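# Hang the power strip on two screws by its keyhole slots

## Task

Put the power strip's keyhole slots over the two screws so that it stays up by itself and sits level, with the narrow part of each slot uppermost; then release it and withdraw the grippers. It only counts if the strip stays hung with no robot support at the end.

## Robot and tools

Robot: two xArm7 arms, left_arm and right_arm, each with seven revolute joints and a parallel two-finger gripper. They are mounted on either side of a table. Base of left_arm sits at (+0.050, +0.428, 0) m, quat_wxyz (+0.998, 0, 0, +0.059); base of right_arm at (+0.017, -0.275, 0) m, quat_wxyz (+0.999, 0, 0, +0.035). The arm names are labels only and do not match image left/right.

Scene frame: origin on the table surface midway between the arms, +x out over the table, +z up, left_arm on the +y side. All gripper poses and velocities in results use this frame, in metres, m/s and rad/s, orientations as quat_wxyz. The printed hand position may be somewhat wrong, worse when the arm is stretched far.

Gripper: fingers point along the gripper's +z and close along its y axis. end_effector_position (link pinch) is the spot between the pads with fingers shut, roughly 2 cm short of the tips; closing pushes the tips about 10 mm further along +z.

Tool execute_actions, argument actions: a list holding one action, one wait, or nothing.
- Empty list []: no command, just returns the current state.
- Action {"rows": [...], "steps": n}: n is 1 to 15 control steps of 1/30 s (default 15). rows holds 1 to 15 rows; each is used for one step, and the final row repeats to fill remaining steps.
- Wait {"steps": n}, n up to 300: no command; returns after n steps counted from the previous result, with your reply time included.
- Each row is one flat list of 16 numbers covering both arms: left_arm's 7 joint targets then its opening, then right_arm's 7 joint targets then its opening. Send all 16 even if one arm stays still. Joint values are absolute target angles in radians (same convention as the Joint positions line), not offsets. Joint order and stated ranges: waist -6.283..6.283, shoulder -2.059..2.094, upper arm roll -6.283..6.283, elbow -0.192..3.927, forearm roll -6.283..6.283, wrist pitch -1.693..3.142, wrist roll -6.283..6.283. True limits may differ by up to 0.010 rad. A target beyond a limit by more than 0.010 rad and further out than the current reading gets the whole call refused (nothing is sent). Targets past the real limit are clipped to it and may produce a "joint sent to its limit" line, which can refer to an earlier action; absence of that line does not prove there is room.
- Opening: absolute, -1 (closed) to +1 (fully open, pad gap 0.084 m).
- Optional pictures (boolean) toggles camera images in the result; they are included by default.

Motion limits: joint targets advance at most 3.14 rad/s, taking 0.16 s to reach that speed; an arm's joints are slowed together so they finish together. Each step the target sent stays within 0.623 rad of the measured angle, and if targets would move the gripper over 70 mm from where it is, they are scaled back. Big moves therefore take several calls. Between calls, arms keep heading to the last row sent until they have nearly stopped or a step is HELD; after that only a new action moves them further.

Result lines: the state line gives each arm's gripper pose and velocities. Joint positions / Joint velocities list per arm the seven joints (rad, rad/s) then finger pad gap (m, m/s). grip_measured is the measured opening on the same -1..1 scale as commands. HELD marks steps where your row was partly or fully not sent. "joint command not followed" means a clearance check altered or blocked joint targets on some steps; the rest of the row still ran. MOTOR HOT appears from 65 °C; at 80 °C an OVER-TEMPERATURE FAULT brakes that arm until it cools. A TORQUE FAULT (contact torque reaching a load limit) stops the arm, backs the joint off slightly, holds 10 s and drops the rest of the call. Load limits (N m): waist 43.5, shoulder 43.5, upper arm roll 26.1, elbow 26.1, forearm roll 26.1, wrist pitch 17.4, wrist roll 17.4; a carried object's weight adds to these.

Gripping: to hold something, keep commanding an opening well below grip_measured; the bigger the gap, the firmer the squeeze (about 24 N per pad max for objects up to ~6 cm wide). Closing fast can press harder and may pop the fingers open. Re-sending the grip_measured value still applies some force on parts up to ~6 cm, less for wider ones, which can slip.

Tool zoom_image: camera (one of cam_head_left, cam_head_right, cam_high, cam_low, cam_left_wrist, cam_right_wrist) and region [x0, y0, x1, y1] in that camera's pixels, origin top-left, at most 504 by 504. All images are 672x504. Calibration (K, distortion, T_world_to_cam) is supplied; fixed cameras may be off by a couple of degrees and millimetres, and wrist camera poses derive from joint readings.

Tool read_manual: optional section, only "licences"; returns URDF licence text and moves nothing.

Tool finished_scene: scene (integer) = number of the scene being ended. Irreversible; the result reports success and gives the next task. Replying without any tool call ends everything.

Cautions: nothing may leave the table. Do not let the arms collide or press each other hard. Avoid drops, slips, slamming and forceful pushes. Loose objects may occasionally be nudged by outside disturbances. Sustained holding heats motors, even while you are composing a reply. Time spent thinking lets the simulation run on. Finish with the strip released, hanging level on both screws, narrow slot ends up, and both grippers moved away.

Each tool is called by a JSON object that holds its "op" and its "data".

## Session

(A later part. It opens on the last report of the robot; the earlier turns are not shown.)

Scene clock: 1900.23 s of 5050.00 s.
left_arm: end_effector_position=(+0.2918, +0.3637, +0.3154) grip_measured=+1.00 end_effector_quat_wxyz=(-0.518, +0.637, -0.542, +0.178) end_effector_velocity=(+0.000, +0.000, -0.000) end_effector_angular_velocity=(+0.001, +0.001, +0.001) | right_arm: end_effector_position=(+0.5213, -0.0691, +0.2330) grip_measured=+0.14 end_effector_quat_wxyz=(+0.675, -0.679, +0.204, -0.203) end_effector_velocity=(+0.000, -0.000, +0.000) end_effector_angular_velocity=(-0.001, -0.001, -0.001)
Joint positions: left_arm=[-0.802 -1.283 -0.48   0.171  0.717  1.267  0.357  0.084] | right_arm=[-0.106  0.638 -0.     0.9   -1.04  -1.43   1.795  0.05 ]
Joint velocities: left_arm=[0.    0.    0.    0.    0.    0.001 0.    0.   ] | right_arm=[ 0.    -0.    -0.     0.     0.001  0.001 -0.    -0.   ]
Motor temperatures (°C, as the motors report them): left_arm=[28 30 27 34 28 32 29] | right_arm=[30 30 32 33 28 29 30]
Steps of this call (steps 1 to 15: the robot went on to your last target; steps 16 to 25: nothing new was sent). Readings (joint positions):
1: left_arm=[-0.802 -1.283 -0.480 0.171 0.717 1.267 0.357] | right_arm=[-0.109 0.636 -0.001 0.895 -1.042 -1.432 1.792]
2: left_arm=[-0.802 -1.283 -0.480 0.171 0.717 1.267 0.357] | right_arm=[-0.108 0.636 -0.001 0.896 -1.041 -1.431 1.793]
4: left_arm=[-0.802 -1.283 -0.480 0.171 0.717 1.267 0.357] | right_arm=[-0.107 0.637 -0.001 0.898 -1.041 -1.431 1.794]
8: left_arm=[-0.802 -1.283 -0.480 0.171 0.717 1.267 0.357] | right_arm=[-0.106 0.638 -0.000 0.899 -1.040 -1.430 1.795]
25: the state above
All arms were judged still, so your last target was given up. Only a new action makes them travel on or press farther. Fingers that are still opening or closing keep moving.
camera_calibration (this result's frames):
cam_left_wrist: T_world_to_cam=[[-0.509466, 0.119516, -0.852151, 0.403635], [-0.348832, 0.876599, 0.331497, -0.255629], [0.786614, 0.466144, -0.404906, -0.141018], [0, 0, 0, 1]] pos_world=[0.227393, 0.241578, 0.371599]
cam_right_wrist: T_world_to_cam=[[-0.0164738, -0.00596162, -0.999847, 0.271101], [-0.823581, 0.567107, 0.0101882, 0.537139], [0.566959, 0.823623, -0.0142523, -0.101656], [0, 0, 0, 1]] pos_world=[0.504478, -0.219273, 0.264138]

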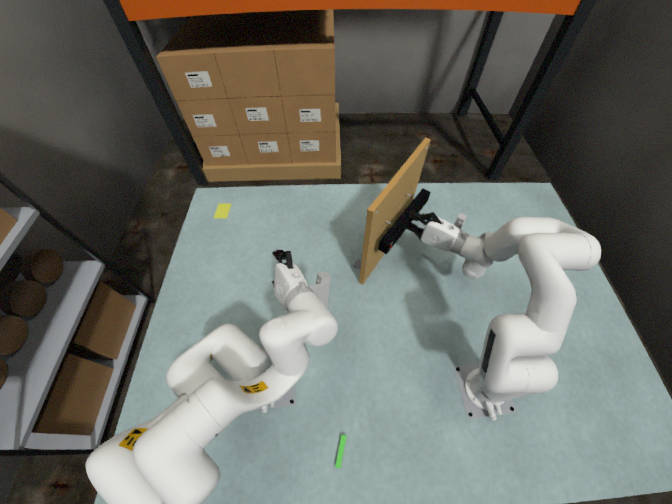

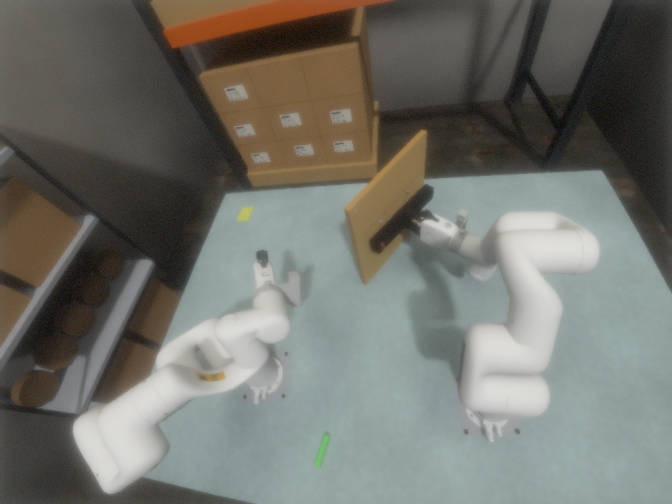

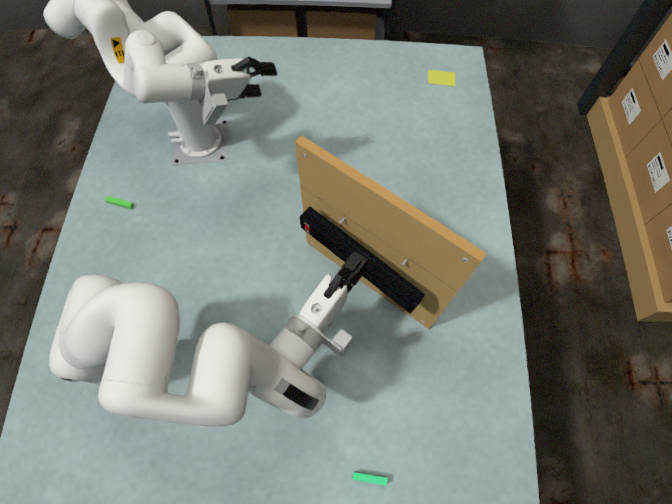

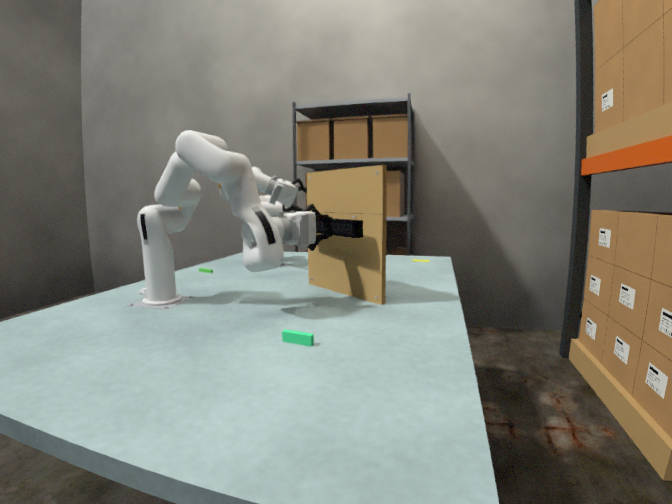

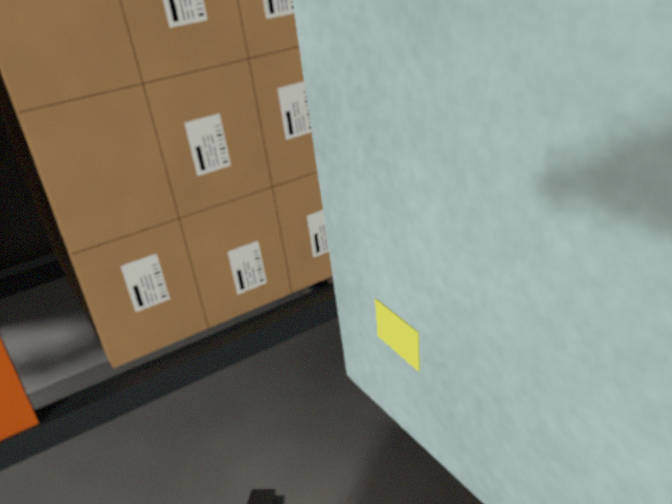

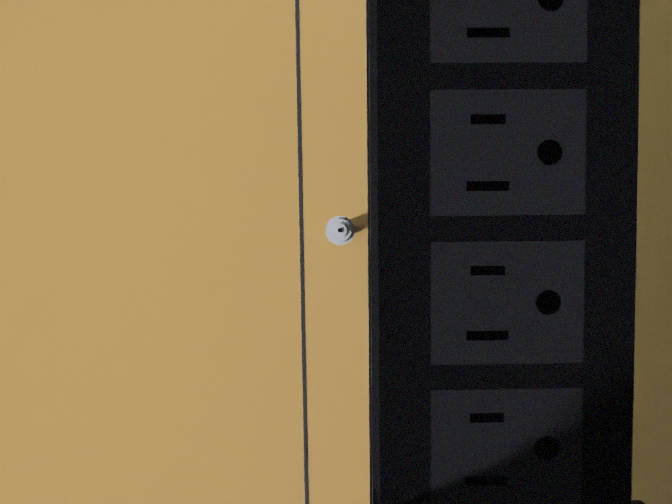

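{"op": "execute_actions", "data": {"actions": [{"rows":[[-0.802,-1.283,-0.48,0.171,0.717,1.267,0.357,1,-0.110,0.5534,0,0.893,-1.04,-1.3944,1.854,-1]],"steps":15}], "pictures": false}}

{"op": "execute_actions", "data": {"actions": [{"steps":15}]}}

Scene clock: 1912.47 s of 5050.00 s.
left_arm: end_effector_position=(+0.2918, +0.3637, +0.3154) grip_measured=+1.00 end_effector_quat_wxyz=(-0.518, +0.637, -0.542, +0.178) end_effector_velocity=(+0.000, -0.000, -0.001) end_effector_angular_velocity=(+0.000, +0.001, -0.001) | right_arm: end_effector_position=(+0.5253, -0.0701, +0.2637) grip_measured=+0.14 end_effector_quat_wxyz=(+0.675, -0.677, +0.206, -0.210) end_effector_velocity=(+0.001, -0.000, +0.006) end_effector_angular_velocity=(+0.002, -0.008, -0.001)
Joint positions: left_arm=[-0.802 -1.283 -0.48   0.171  0.717  1.267  0.357  0.084] | right_arm=[-0.11   0.555  0.     0.893 -1.04  -1.395  1.853  0.05 ]
Joint velocities: left_arm=[-0.     0.     0.    -0.001 -0.    -0.002  0.001  0.   ] | right_arm=[-0.    -0.01   0.     0.003  0.001  0.001  0.006 -0.   ]
Motor temperatures (°C, as the motors report them): left_arm=[28 30 27 34 28 32 29] | right_arm=[30 30 32 32 28 29 30]
Steps of this call (steps 1 to 90: nothing new was sent; then 8.73 s passed at rest; steps 91 to 105: all 15 steps of this action). Readings (joint positions):
91: left_arm=[-0.802 -1.283 -0.480 0.171 0.717 1.267 0.357] | right_arm=[-0.106 0.638 0.000 0.900 -1.040 -1.430 1.795]
92: left_arm=[-0.802 -1.283 -0.480 0.171 0.717 1.267 0.357] | right_arm=[-0.106 0.635 -0.000 0.899 -1.040 -1.428 1.798]
94: left_arm=[-0.802 -1.283 -0.480 0.171 0.717 1.267 0.357] | right_arm=[-0.108 0.606 -0.000 0.894 -1.040 -1.413 1.821]
98: left_arm=[-0.802 -1.283 -0.480 0.171 0.717 1.267 0.357] | right_arm=[-0.110 0.559 0.000 0.897 -1.040 -1.400 1.847]
105: the state above

Scene clock: 1912.97 s of 5050.00 s.
left_arm: end_effector_position=(+0.2918, +0.3637, +0.3154) grip_measured=+1.00 end_effector_quat_wxyz=(-0.518, +0.637, -0.542, +0.178) end_effector_velocity=(-0.000, +0.001, -0.000) end_effector_angular_velocity=(+0.002, +0.001, +0.003) | right_arm: end_effector_position=(+0.5255, -0.0701, +0.2645) grip_measured=+0.14 end_effector_quat_wxyz=(+0.675, -0.676, +0.205, -0.211) end_effector_velocity=(-0.000, +0.001, +0.001) end_effector_angular_velocity=(+0.001, -0.001, +0.001)
Joint positions: left_arm=[-0.802 -1.283 -0.48   0.171  0.717  1.267  0.357  0.084] | right_arm=[-0.11   0.553  0.     0.893 -1.04  -1.394  1.854  0.05 ]
Joint velocities: left_arm=[ 0.001  0.001 -0.001 -0.001 -0.     0.002  0.     0.   ] | right_arm=[ 0.    -0.001  0.001  0.     0.001  0.    -0.    -0.   ]
Motor temperatures (°C, as the motors report them): left_arm=[28 30 27 34 28 32 29] | right_arm=[30 30 32 32 28 29 30]
Steps of this call (steps 1 to 15: the robot went on to your last target). Readings (joint positions):
1: left_arm=[-0.802 -1.283 -0.480 0.171 0.717 1.267 0.357] | right_arm=[-0.110 0.555 0.000 0.893 -1.040 -1.395 1.854]
2: left_arm=[-0.802 -1.283 -0.480 0.171 0.717 1.267 0.357] | right_arm=[-0.110 0.554 0.000 0.893 -1.040 -1.394 1.854]
4: left_arm=[-0.802 -1.283 -0.480 0.171 0.717 1.267 0.357] | right_arm=[-0.110 0.554 -0.000 0.893 -1.040 -1.394 1.854]
8: left_arm=[-0.802 -1.283 -0.480 0.171 0.717 1.267 0.357] | right_arm=[-0.110 0.554 0.000 0.893 -1.040 -1.394 1.854]
15: the state above
All arms were judged still, so your last target was given up. Only a new action makes them travel on or press farther. Fingers that are still opening or closing keep moving.
camera_calibration (this result's frames):
cam_left_wrist: T_world_to_cam=[[-0.509466, 0.119516, -0.85215, 0.403635], [-0.348832, 0.876599, 0.331497, -0.255629], [0.786614, 0.466144, -0.404906, -0.141018], [0, 0, 0, 1]] pos_world=[0.227393, 0.241578, 0.371599]
cam_right_wrist: T_world_to_cam=[[-0.00722088, -0.00455344, -0.999964, 0.297881], [-0.816069, 0.577945, 0.00326121, 0.539469], [0.577909, 0.816063, -0.00788919, -0.110647], [0, 0, 0, 1]] pos_world=[0.506339, -0.220133, 0.295238]

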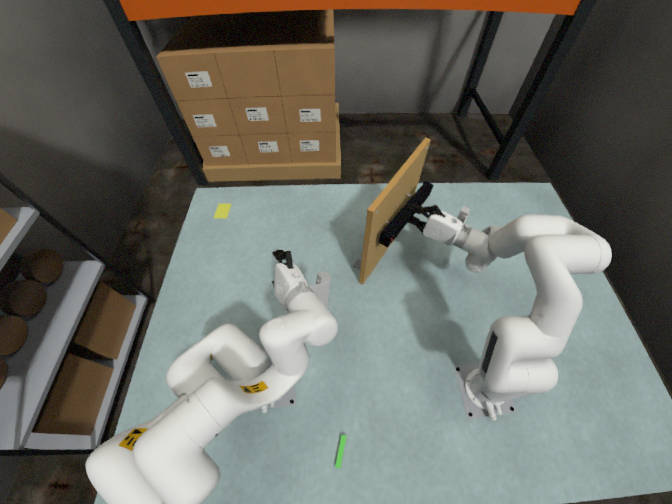

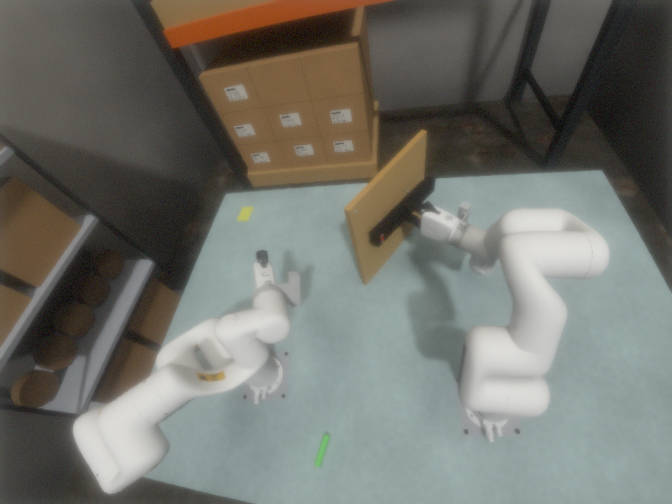

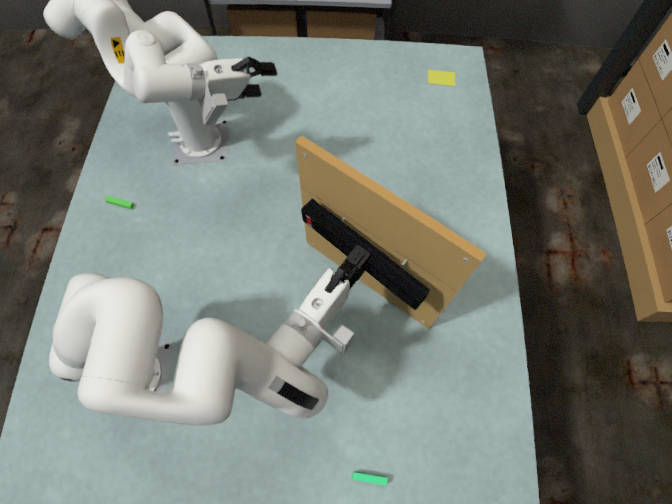

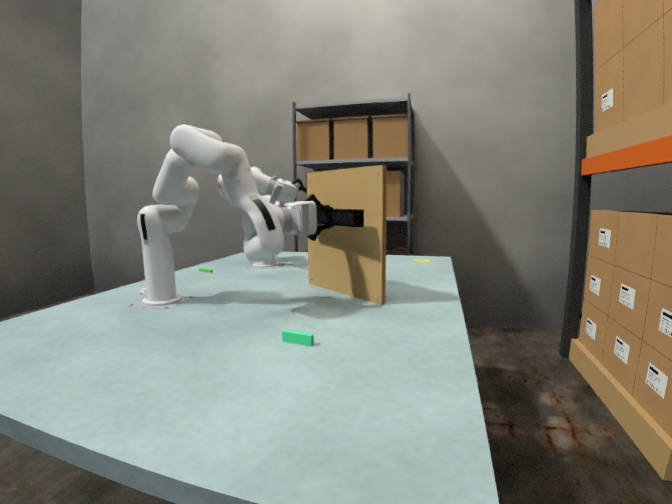

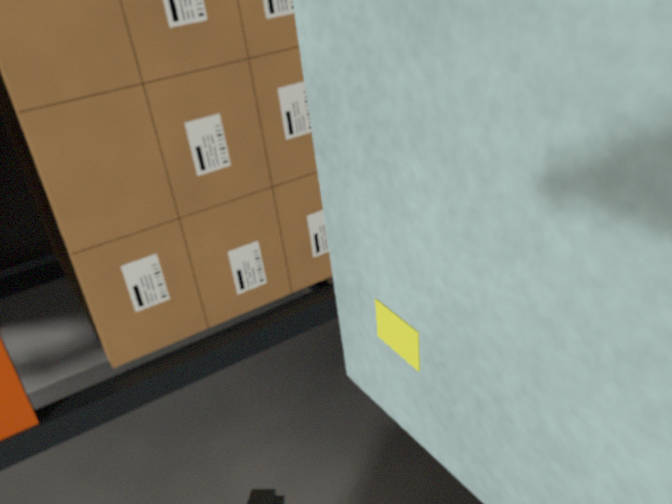

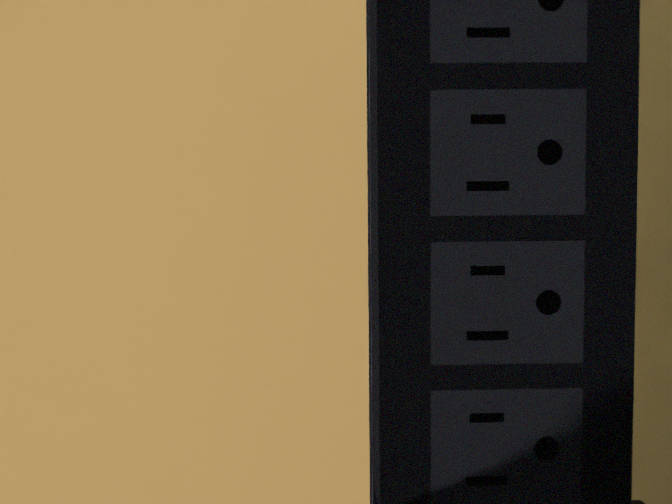

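{"op": "execute_actions", "data": {"actions": [{"rows":[[-0.802,-1.283,-0.48,0.171,0.717,1.267,0.357,1,-0.0935,0.5749,0,0.926,-1.038,-1.3882,1.8636,-1]],"steps":15}], "pictures": false}}

{"op": "execute_actions", "data": {"actions": [{"steps":15}]}}

Scene clock: 1923.67 s of 5050.00 s.
left_arm: end_effector_position=(+0.2918, +0.3637, +0.3154) grip_measured=+1.00 end_effector_quat_wxyz=(-0.518, +0.637, -0.542, +0.178) end_effector_velocity=(+0.000, -0.000, +0.001) end_effector_angular_velocity=(-0.001, -0.001, -0.001) | right_arm: end_effector_position=(+0.5303, -0.0622, +0.2625) grip_measured=+0.14 end_effector_quat_wxyz=(+0.677, -0.677, +0.201, -0.207) end_effector_velocity=(+0.001, +0.001, +0.000) end_effector_angular_velocity=(-0.000, -0.002, +0.001)
Joint positions: left_arm=[-0.802 -1.283 -0.48   0.171  0.717  1.267  0.357  0.084] | right_arm=[-0.094  0.575 -0.     0.926 -1.038 -1.389  1.864  0.05 ]
Joint velocities: left_arm=[ 0.    -0.001  0.     0.001  0.    -0.001  0.    -0.   ] | right_arm=[ 0.002  0.001 -0.     0.003  0.     0.     0.    -0.   ]
Motor temperatures (°C, as the motors report them): left_arm=[28 30 27 34 28 32 29] | right_arm=[30 30 32 32 28 29 30]
Steps of this call (steps 1 to 90: nothing new was sent; then 7.20 s passed at rest; steps 91 to 105: all 15 steps of this action). Readings (joint positions):
91: left_arm=[-0.802 -1.283 -0.480 0.171 0.717 1.267 0.357] | right_arm=[-0.110 0.553 -0.000 0.893 -1.040 -1.394 1.854]
92: left_arm=[-0.802 -1.283 -0.480 0.171 0.717 1.267 0.357] | right_arm=[-0.108 0.555 -0.001 0.896 -1.040 -1.394 1.855]
94: left_arm=[-0.802 -1.283 -0.480 0.171 0.717 1.267 0.357] | right_arm=[-0.101 0.566 -0.001 0.912 -1.039 -1.391 1.860]
98: left_arm=[-0.802 -1.283 -0.480 0.171 0.717 1.267 0.357] | right_arm=[-0.095 0.573 0.001 0.923 -1.038 -1.389 1.863]
105: the state above

Scene clock: 1924.17 s of 5050.00 s.
left_arm: end_effector_position=(+0.2918, +0.3637, +0.3154) grip_measured=+1.00 end_effector_quat_wxyz=(-0.518, +0.637, -0.542, +0.178) end_effector_velocity=(-0.000, -0.000, +0.000) end_effector_angular_velocity=(-0.000, +0.000, -0.001) | right_arm: end_effector_position=(+0.5304, -0.0621, +0.2624) grip_measured=+0.14 end_effector_quat_wxyz=(+0.677, -0.677, +0.201, -0.207) end_effector_velocity=(+0.000, +0.000, -0.000) end_effector_angular_velocity=(-0.002, +0.000, -0.001)
Joint positions: left_arm=[-0.802 -1.283 -0.48   0.171  0.717  1.267  0.357  0.084] | right_arm=[-0.094  0.575 -0.     0.926 -1.038 -1.388  1.864  0.05 ]
Joint velocities: left_arm=[-0.     0.001  0.     0.001 -0.    -0.     0.     0.   ] | right_arm=[ 0.     0.    -0.     0.001 -0.     0.002 -0.     0.   ]
Motor temperatures (°C, as the motors report them): left_arm=[28 30 27 34 28 32 29] | right_arm=[30 30 32 32 28 29 30]
Steps of this call (steps 1 to 15: the robot went on to your last target). Readings (joint positions):
1: left_arm=[-0.802 -1.283 -0.480 0.171 0.717 1.267 0.357] | right_arm=[-0.094 0.575 -0.000 0.926 -1.038 -1.389 1.864]
2: left_arm=[-0.802 -1.283 -0.480 0.171 0.717 1.267 0.357] | right_arm=[-0.094 0.575 -0.000 0.926 -1.038 -1.389 1.864]
4: left_arm=[-0.802 -1.283 -0.480 0.171 0.717 1.267 0.357] | right_arm=[-0.094 0.575 -0.000 0.926 -1.038 -1.389 1.864]
8: left_arm=[-0.802 -1.283 -0.480 0.171 0.717 1.267 0.357] | right_arm=[-0.094 0.575 -0.000 0.926 -1.038 -1.388 1.864]
15: the state above
All arms were judged still, so your last target was given up. Only a new action makes them travel on or press farther. Fingers that are still opening or closing keep moving.
camera_calibration (this result's frames):
cam_left_wrist: T_world_to_cam=[[-0.509466, 0.119516, -0.85215, 0.403635], [-0.348832, 0.876599, 0.331497, -0.255629], [0.786613, 0.466144, -0.404907, -0.141018], [0, 0, 0, 1]] pos_world=[0.227393, 0.241578, 0.371599]
cam_right_wrist: T_world_to_cam=[[-0.00661726, -0.00374205, -0.999971, 0.295668], [-0.823393, 0.567462, 0.00332523, 0.542066], [0.567433, 0.823391, -0.00683623, -0.114319], [0, 0, 0, 1]] pos_world=[0.513158, -0.212367, 0.293076]

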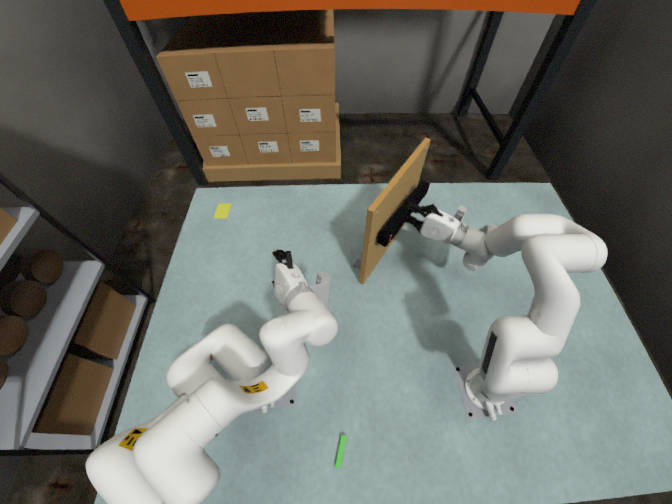

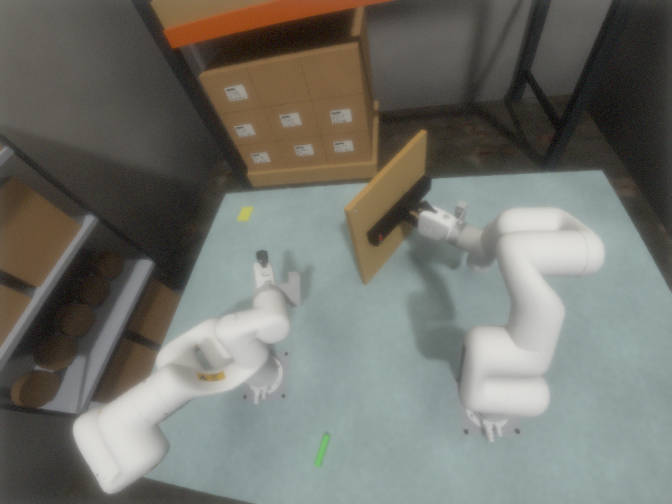

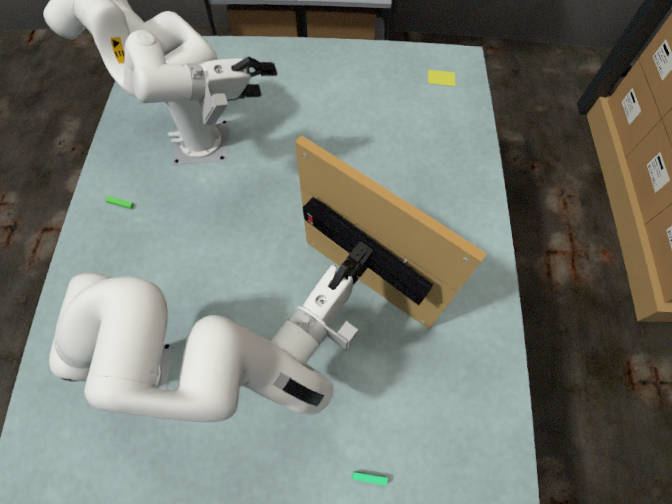

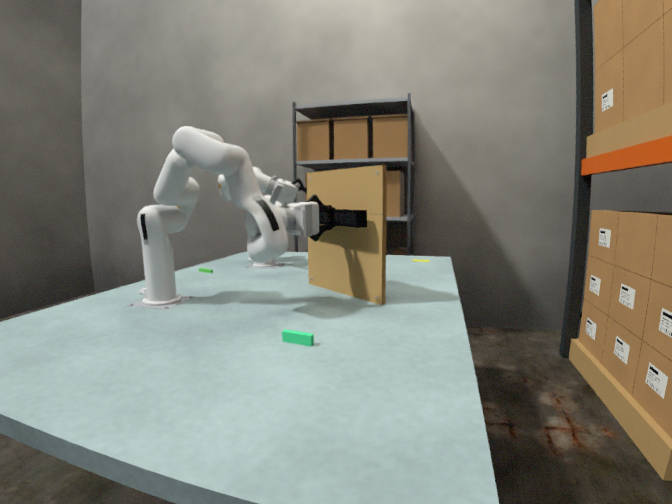

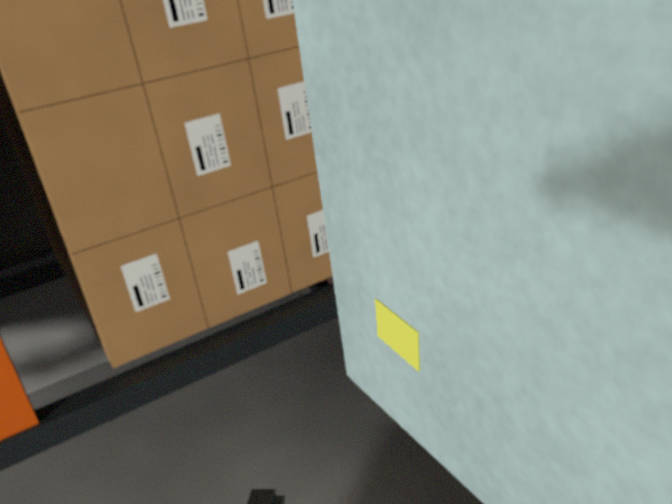

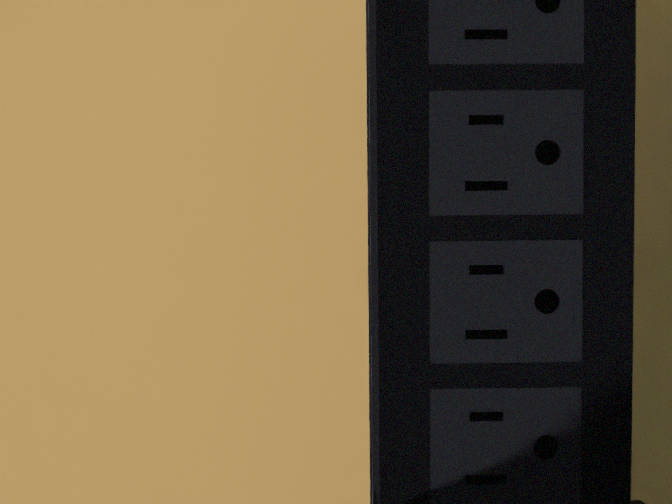

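{"op": "execute_actions", "data": {"actions": [{"rows":[[-0.802,-1.283,-0.48,0.171,0.717,1.267,0.357,1,-0.083,0.580,0,0.937,-1.028,-1.3827,1.866,-1],[-0.802,-1.283,-0.48,0.171,0.717,1.267,0.357,1,-0.083,0.580,0,0.937,-1.028,-1.3827,1.866,-1],[-0.802,-1.283,-0.48,0.171,0.717,1.267,0.357,1,-0.083,0.580,0,0.937,-1.028,-1.3827,1.866,-1],[-0.802,-1.283,-0.48,0.171,0.717,1.267,0.357,1,-0.083,0.580,0,0.937,-1.028,-1.3827,1.866,-1],[-0.802,-1.283,-0.48,0.171,0.717,1.267,0.357,1,-0.072,0.5854,0,0.948,-1.018,-1.3772,1.868,-1]],"steps":15}], "pictures": false}}

{"op": "execute_actions", "data": {"actions": [{"steps":15}]}}

Scene clock: 1930.80 s of 5050.00 s.
left_arm: end_effector_position=(+0.2918, +0.3637, +0.3154) grip_measured=+1.00 end_effector_quat_wxyz=(-0.518, +0.637, -0.542, +0.178) end_effector_velocity=(+0.000, +0.000, -0.000) end_effector_angular_velocity=(-0.001, +0.001, +0.001) | right_arm: end_effector_position=(+0.5364, -0.0553, +0.2627) grip_measured=+0.14 end_effector_quat_wxyz=(+0.677, -0.677, +0.201, -0.209) end_effector_velocity=(+0.002, +0.004, +0.000) end_effector_angular_velocity=(-0.003, -0.001, +0.001)
Joint positions: left_arm=[-0.802 -1.283 -0.48   0.171  0.717  1.267  0.357  0.084] | right_arm=[-0.074  0.585 -0.002  0.948 -1.018 -1.378  1.868  0.05 ]
Joint velocities: left_arm=[ 0.001  0.     0.002 -0.001  0.    -0.001 -0.001 -0.   ] | right_arm=[0.007 0.002 0.003 0.009 0.006 0.009 0.    0.   ]
Motor temperatures (°C, as the motors report them): left_arm=[28 30 27 34 28 32 29] | right_arm=[30 30 32 32 28 29 30]
Steps of this call (steps 1 to 90: nothing new was sent; then 3.13 s passed at rest; steps 91 to 105: all 15 steps of this action). Readings (joint positions):
91: left_arm=[-0.802 -1.283 -0.480 0.171 0.717 1.267 0.357] | right_arm=[-0.093 0.575 -0.000 0.926 -1.038 -1.388 1.864]
92: left_arm=[-0.802 -1.283 -0.480 0.171 0.717 1.267 0.357] | right_arm=[-0.092 0.576 -0.000 0.928 -1.036 -1.387 1.864]
94: left_arm=[-0.802 -1.283 -0.480 0.171 0.717 1.267 0.357] | right_arm=[-0.087 0.578 -0.001 0.933 -1.031 -1.385 1.865]
98: left_arm=[-0.802 -1.283 -0.480 0.171 0.717 1.267 0.357] | right_arm=[-0.079 0.583 -0.003 0.941 -1.023 -1.383 1.867]
105: the state above

Scene clock: 1931.30 s of 5050.00 s.
left_arm: end_effector_position=(+0.2918, +0.3637, +0.3154) grip_measured=+1.00 end_effector_quat_wxyz=(-0.518, +0.637, -0.542, +0.178) end_effector_velocity=(+0.000, +0.001, -0.000) end_effector_angular_velocity=(-0.000, +0.001, +0.002) | right_arm: end_effector_position=(+0.5364, -0.0544, +0.2627) grip_measured=+0.14 end_effector_quat_wxyz=(+0.677, -0.677, +0.201, -0.208) end_effector_velocity=(-0.001, +0.001, -0.000) end_effector_angular_velocity=(+0.001, +0.001, +0.003)
Joint positions: left_arm=[-0.802 -1.283 -0.48   0.171  0.717  1.267  0.357  0.084] | right_arm=[-0.073  0.585 -0.001  0.948 -1.017 -1.377  1.868  0.05 ]
Joint velocities: left_arm=[ 0.001 -0.     0.001 -0.    -0.     0.001 -0.    -0.   ] | right_arm=[ 0.002  0.001  0.    -0.001 -0.001 -0.001 -0.    -0.   ]
Motor temperatures (°C, as the motors report them): left_arm=[28 30 27 34 28 32 29] | right_arm=[30 30 32 32 28 29 30]
Steps of this call (steps 1 to 15: the robot went on to your last target). Readings (joint positions):
1: left_arm=[-0.802 -1.283 -0.480 0.171 0.717 1.267 0.357] | right_arm=[-0.074 0.585 -0.002 0.948 -1.018 -1.378 1.868]
2: left_arm=[-0.802 -1.283 -0.480 0.171 0.717 1.267 0.357] | right_arm=[-0.073 0.585 -0.002 0.948 -1.018 -1.378 1.868]
4: left_arm=[-0.802 -1.283 -0.480 0.171 0.717 1.267 0.357] | right_arm=[-0.073 0.585 -0.001 0.948 -1.017 -1.377 1.868]
8: left_arm=[-0.802 -1.283 -0.480 0.171 0.717 1.267 0.357] | right_arm=[-0.073 0.585 -0.001 0.948 -1.017 -1.377 1.868]
15: the state above
All arms were judged still, so your last target was given up. Only a new action makes them travel on or press farther. Fingers that are still opening or closing keep moving.
camera_calibration (this result's frames):
cam_left_wrist: T_world_to_cam=[[-0.509466, 0.119516, -0.852151, 0.403635], [-0.348832, 0.876599, 0.331497, -0.255629], [0.786614, 0.466144, -0.404906, -0.141018], [0, 0, 0, 1]] pos_world=[0.227393, 0.241578, 0.371599]
cam_right_wrist: T_world_to_cam=[[-0.00436805, -0.00390066, -0.999983, 0.29478], [-0.821868, 0.569676, 0.00136787, 0.542498], [0.569661, 0.82186, -0.0056942, -0.125655], [0, 0, 0, 1]] pos_world=[0.51873, -0.204628, 0.293317]

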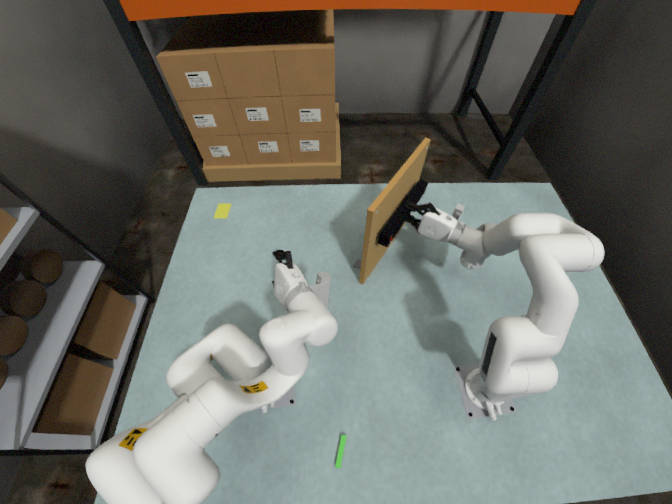

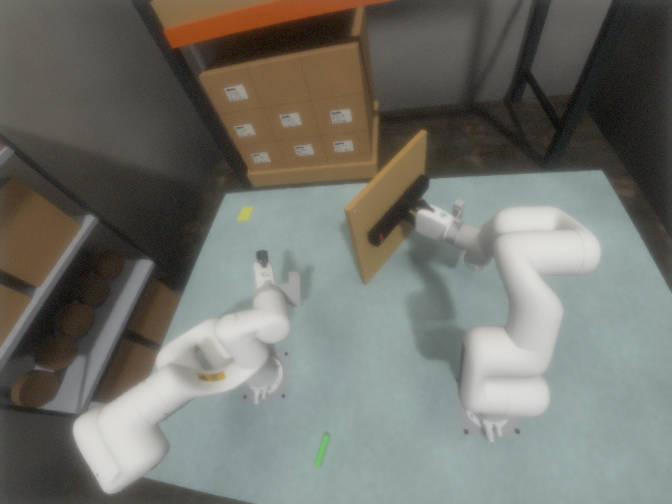

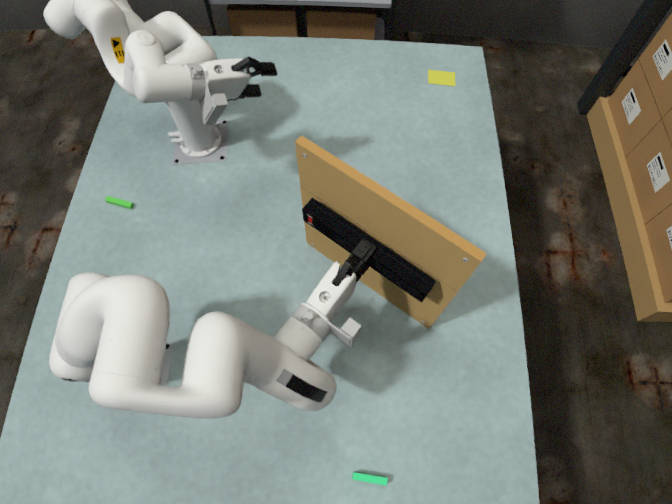

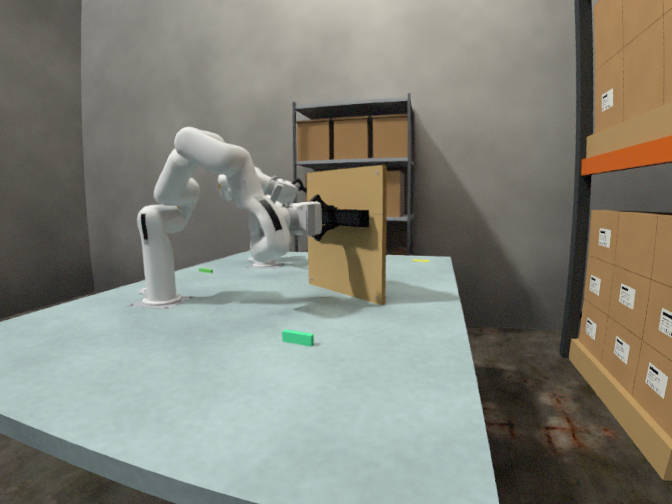

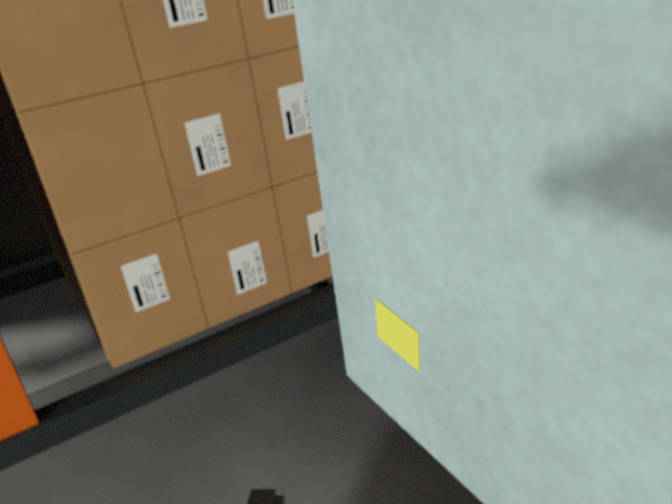

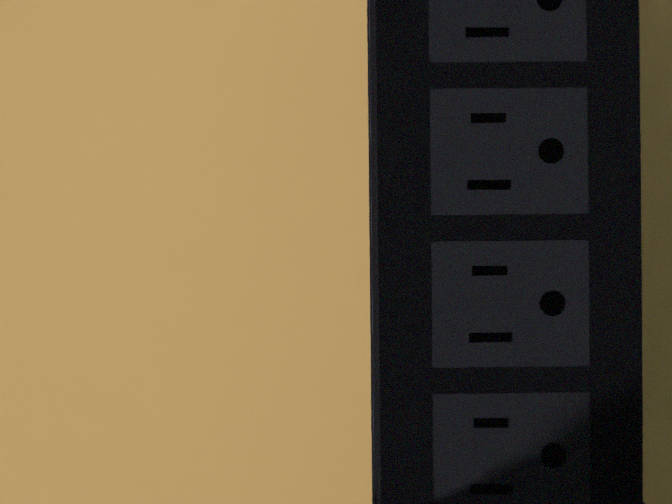

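{"op": "execute_actions", "data": {"actions": [{"rows":[[-0.802,-1.283,-0.48,0.171,0.717,1.267,0.357,1,-0.083,0.580,0,0.937,-1.028,-1.3827,1.866,-1],[-0.802,-1.283,-0.48,0.171,0.717,1.267,0.357,1,-0.083,0.580,0,0.937,-1.028,-1.3827,1.866,-1],[-0.802,-1.283,-0.48,0.171,0.717,1.267,0.357,1,-0.083,0.580,0,0.937,-1.028,-1.3827,1.866,-1],[-0.802,-1.283,-0.48,0.171,0.717,1.267,0.357,1,-0.083,0.580,0,0.937,-1.028,-1.3827,1.866,-1],[-0.802,-1.283,-0.48,0.171,0.717,1.267,0.357,1,-0.083,0.580,0,0.937,-1.028,-1.3827,1.866,-1],[-0.802,-1.283,-0.48,0.171,0.717,1.267,0.357,1,-0.080,0.577,0,0.931,-1.028,-1.3827,1.866,-1],[-0.802,-1.283,-0.48,0.171,0.717,1.267,0.357,1,-0.080,0.577,0,0.931,-1.028,-1.3827,1.866,-1],[-0.802,-1.283,-0.48,0.171,0.717,1.267,0.357,1,-0.080,0.577,0,0.931,-1.028,-1.3827,1.866,-1],[-0.802,-1.283,-0.48,0.171,0.717,1.267,0.357,1,-0.080,0.577,0,0.931,-1.028,-1.3827,1.866,-1],[-0.802,-1.283,-0.48,0.171,0.717,1.267,0.357,1,-0.080,0.577,0,0.931,-1.028,-1.3827,1.866,-1],[-0.802,-1.283,-0.48,0.171,0.717,1.267,0.357,1,-0.066,0.584,0,0.945,-1.015,-1.376,1.868,-1]],"steps":15}], "pictures": false}}

{"op": "execute_actions", "data": {"actions": [{"steps":15}]}}

Scene clock: 1945.77 s of 5050.00 s.
left_arm: end_effector_position=(+0.2918, +0.3637, +0.3154) grip_measured=+1.00 end_effector_quat_wxyz=(-0.518, +0.637, -0.542, +0.178) end_effector_velocity=(+0.000, -0.001, +0.000) end_effector_angular_velocity=(+0.000, -0.001, -0.002) | right_arm: end_effector_position=(+0.5342, -0.0531, +0.2623) grip_measured=+0.14 end_effector_quat_wxyz=(+0.677, -0.677, +0.201, -0.206) end_effector_velocity=(+0.013, +0.012, +0.001) end_effector_angular_velocity=(+0.000, -0.008, -0.012)
Joint positions: left_arm=[-0.802 -1.283 -0.48   0.171  0.717  1.267  0.357  0.084] | right_arm=[-0.07   0.582 -0.001  0.942 -1.018 -1.378  1.868  0.05 ]
Joint velocities: left_arm=[-0.001 -0.001 -0.001 -0.     0.    -0.002  0.     0.   ] | right_arm=[ 0.039  0.02  -0.005  0.043  0.044  0.019  0.006  0.   ]
Motor temperatures (°C, as the motors report them): left_arm=[28 30 27 34 28 32 29] | right_arm=[30 30 32 32 28 29 30]
Steps of this call (steps 1 to 120: nothing new was sent; then 9.97 s passed at rest; steps 121 to 135: all 15 steps of this action). Readings (joint positions):
121: left_arm=[-0.802 -1.283 -0.480 0.171 0.717 1.267 0.357] | right_arm=[-0.072 0.585 0.001 0.948 -1.018 -1.377 1.868]
122: left_arm=[-0.802 -1.283 -0.480 0.171 0.717 1.267 0.357] | right_arm=[-0.073 0.584 0.001 0.947 -1.020 -1.378 1.868]
124: left_arm=[-0.802 -1.283 -0.480 0.171 0.717 1.267 0.357] | right_arm=[-0.077 0.582 0.002 0.942 -1.024 -1.380 1.867]
128: left_arm=[-0.802 -1.283 -0.480 0.171 0.717 1.267 0.357] | right_arm=[-0.080 0.579 0.002 0.935 -1.027 -1.382 1.866]
135: the state above

Scene clock: 1946.27 s of 5050.00 s.
left_arm: end_effector_position=(+0.2918, +0.3637, +0.3154) grip_measured=+1.00 end_effector_quat_wxyz=(-0.518, +0.637, -0.542, +0.178) end_effector_velocity=(+0.000, +0.000, +0.000) end_effector_angular_velocity=(+0.000, -0.000, -0.000) | right_arm: end_effector_position=(+0.5348, -0.0517, +0.2623) grip_measured=+0.14 end_effector_quat_wxyz=(+0.677, -0.677, +0.201, -0.206) end_effector_velocity=(+0.000, +0.004, +0.001) end_effector_angular_velocity=(+0.002, +0.001, +0.004)
Joint positions: left_arm=[-0.802 -1.283 -0.48   0.171  0.717  1.267  0.357  0.084] | right_arm=[-0.067  0.584 -0.001  0.945 -1.015 -1.376  1.868  0.05 ]
Joint velocities: left_arm=[-0. -0.  0. -0.  0. -0.  0.  0.] | right_arm=[0.004 0.001 0.006 0.005 0.003 0.005 0.003 0.   ]
Motor temperatures (°C, as the motors report them): left_arm=[28 30 27 34 28 32 29] | right_arm=[30 30 32 32 28 29 30]
Steps of this call (steps 1 to 15: the robot went on to your last target). Readings (joint positions):
1: left_arm=[-0.802 -1.283 -0.480 0.171 0.717 1.267 0.357] | right_arm=[-0.069 0.583 -0.002 0.943 -1.017 -1.378 1.868]
2: left_arm=[-0.802 -1.283 -0.480 0.171 0.717 1.267 0.357] | right_arm=[-0.069 0.583 -0.002 0.943 -1.017 -1.378 1.868]
4: left_arm=[-0.802 -1.283 -0.480 0.171 0.717 1.267 0.357] | right_arm=[-0.068 0.583 -0.002 0.943 -1.016 -1.379 1.868]
8: left_arm=[-0.802 -1.283 -0.480 0.171 0.717 1.267 0.357] | right_arm=[-0.067 0.584 -0.002 0.944 -1.015 -1.377 1.868]
15: the state above
All arms were judged still, so your last target was given up. Only a new action makes them travel on or press farther. Fingers that are still opening or closing keep moving.
camera_calibration (this result's frames):
cam_left_wrist: T_world_to_cam=[[-0.509466, 0.119516, -0.85215, 0.403635], [-0.348832, 0.876599, 0.331497, -0.255629], [0.786613, 0.466144, -0.404906, -0.141018], [0, 0, 0, 1]] pos_world=[0.227393, 0.241578, 0.371599]
cam_right_wrist: T_world_to_cam=[[-0.00710702, -0.00349898, -0.999969, 0.295844], [-0.823809, 0.566854, 0.00387154, 0.539881], [0.566822, 0.823811, -0.00691113, -0.125085], [0, 0, 0, 1]] pos_world=[0.517763, -0.201952, 0.29288]

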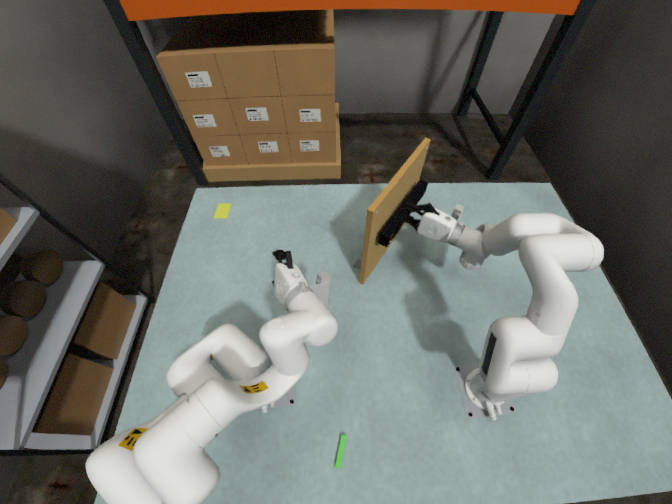

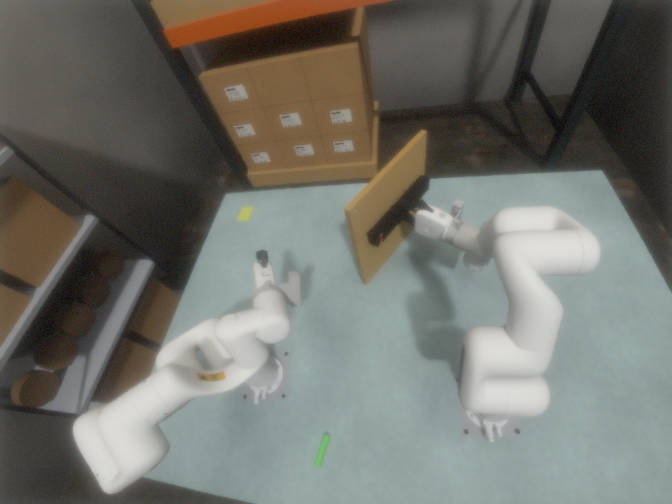

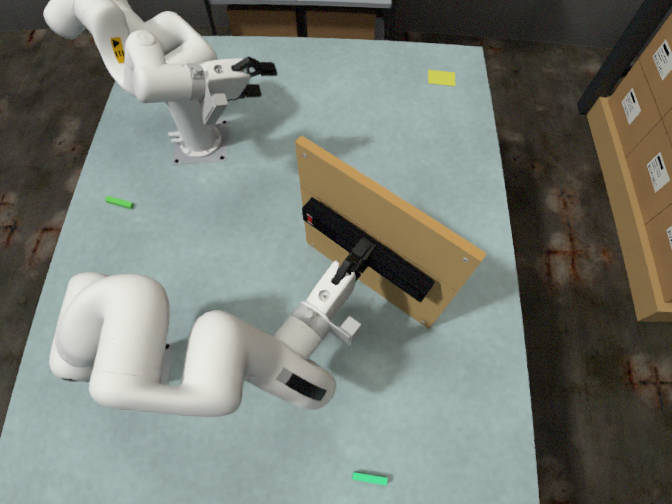

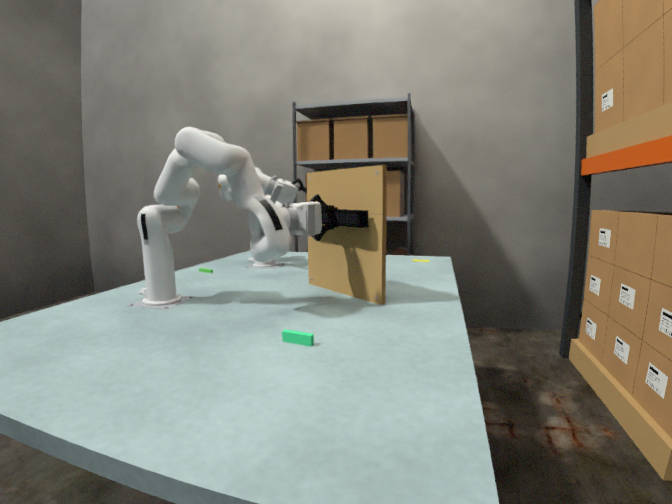

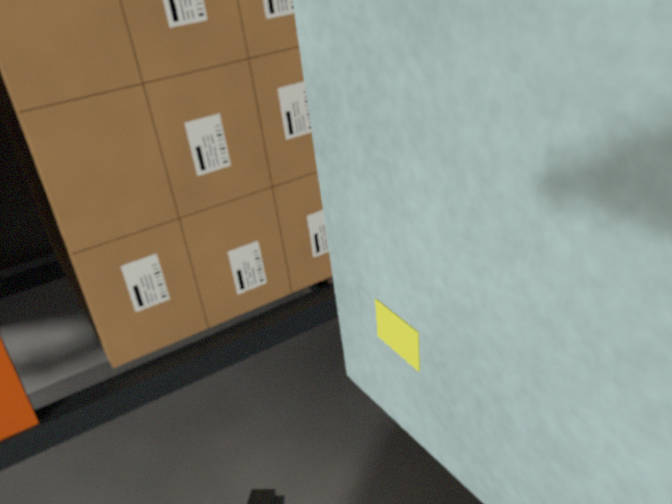

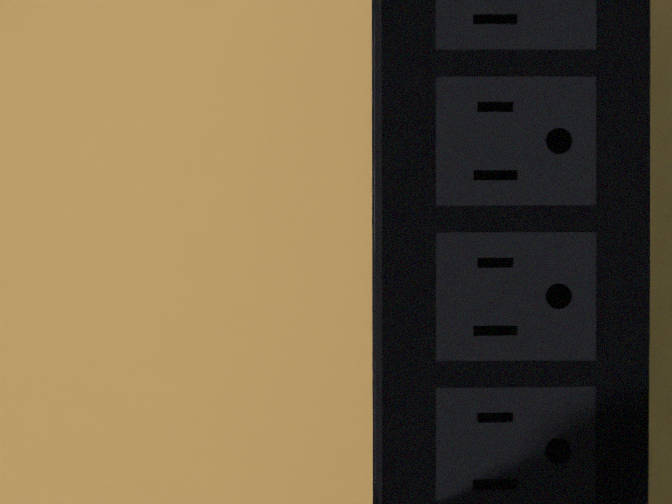

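{"op": "zoom_image", "data": {"camera": "cam_high", "region": [295,185,455,305]}}

Region (295, 185, 455, 305) of cam_high's 672x504 image, scaled by 3.150, with more detail than that image has; it fills the top 378 rows of this view, and the rest is white.

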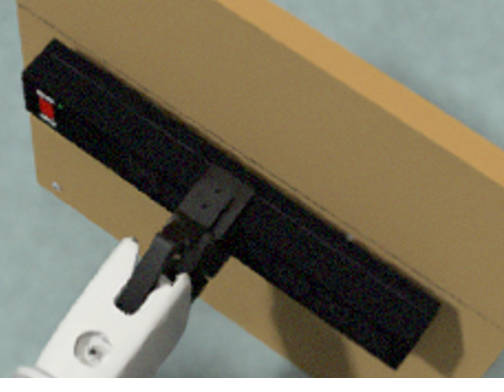

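{"op": "zoom_image", "data": {"camera": "cam_low", "region": [310,185,400,245]}}

{"op": "zoom_image", "data": {"camera": "cam_head_left", "region": [350,160,450,260]}}

Region (310, 185, 400, 245) of cam_low's 672x504 image, scaled by 5.600, with more detail than that image has.

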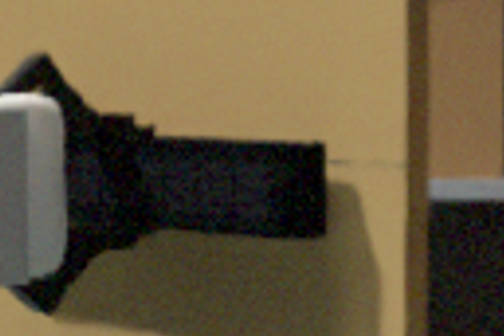

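Region (350, 160, 450, 260) of cam_head_left's 672x504 image, scaled by 5.040, with more detail than that image has.

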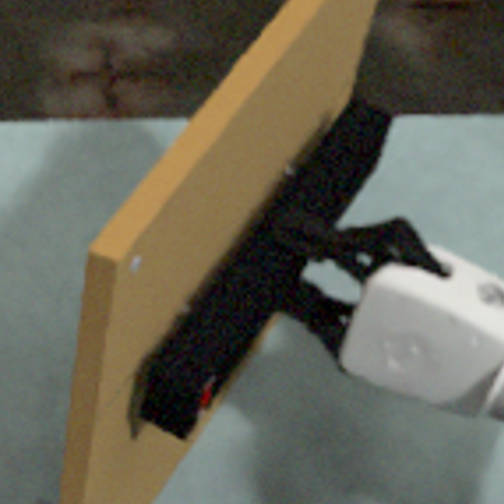

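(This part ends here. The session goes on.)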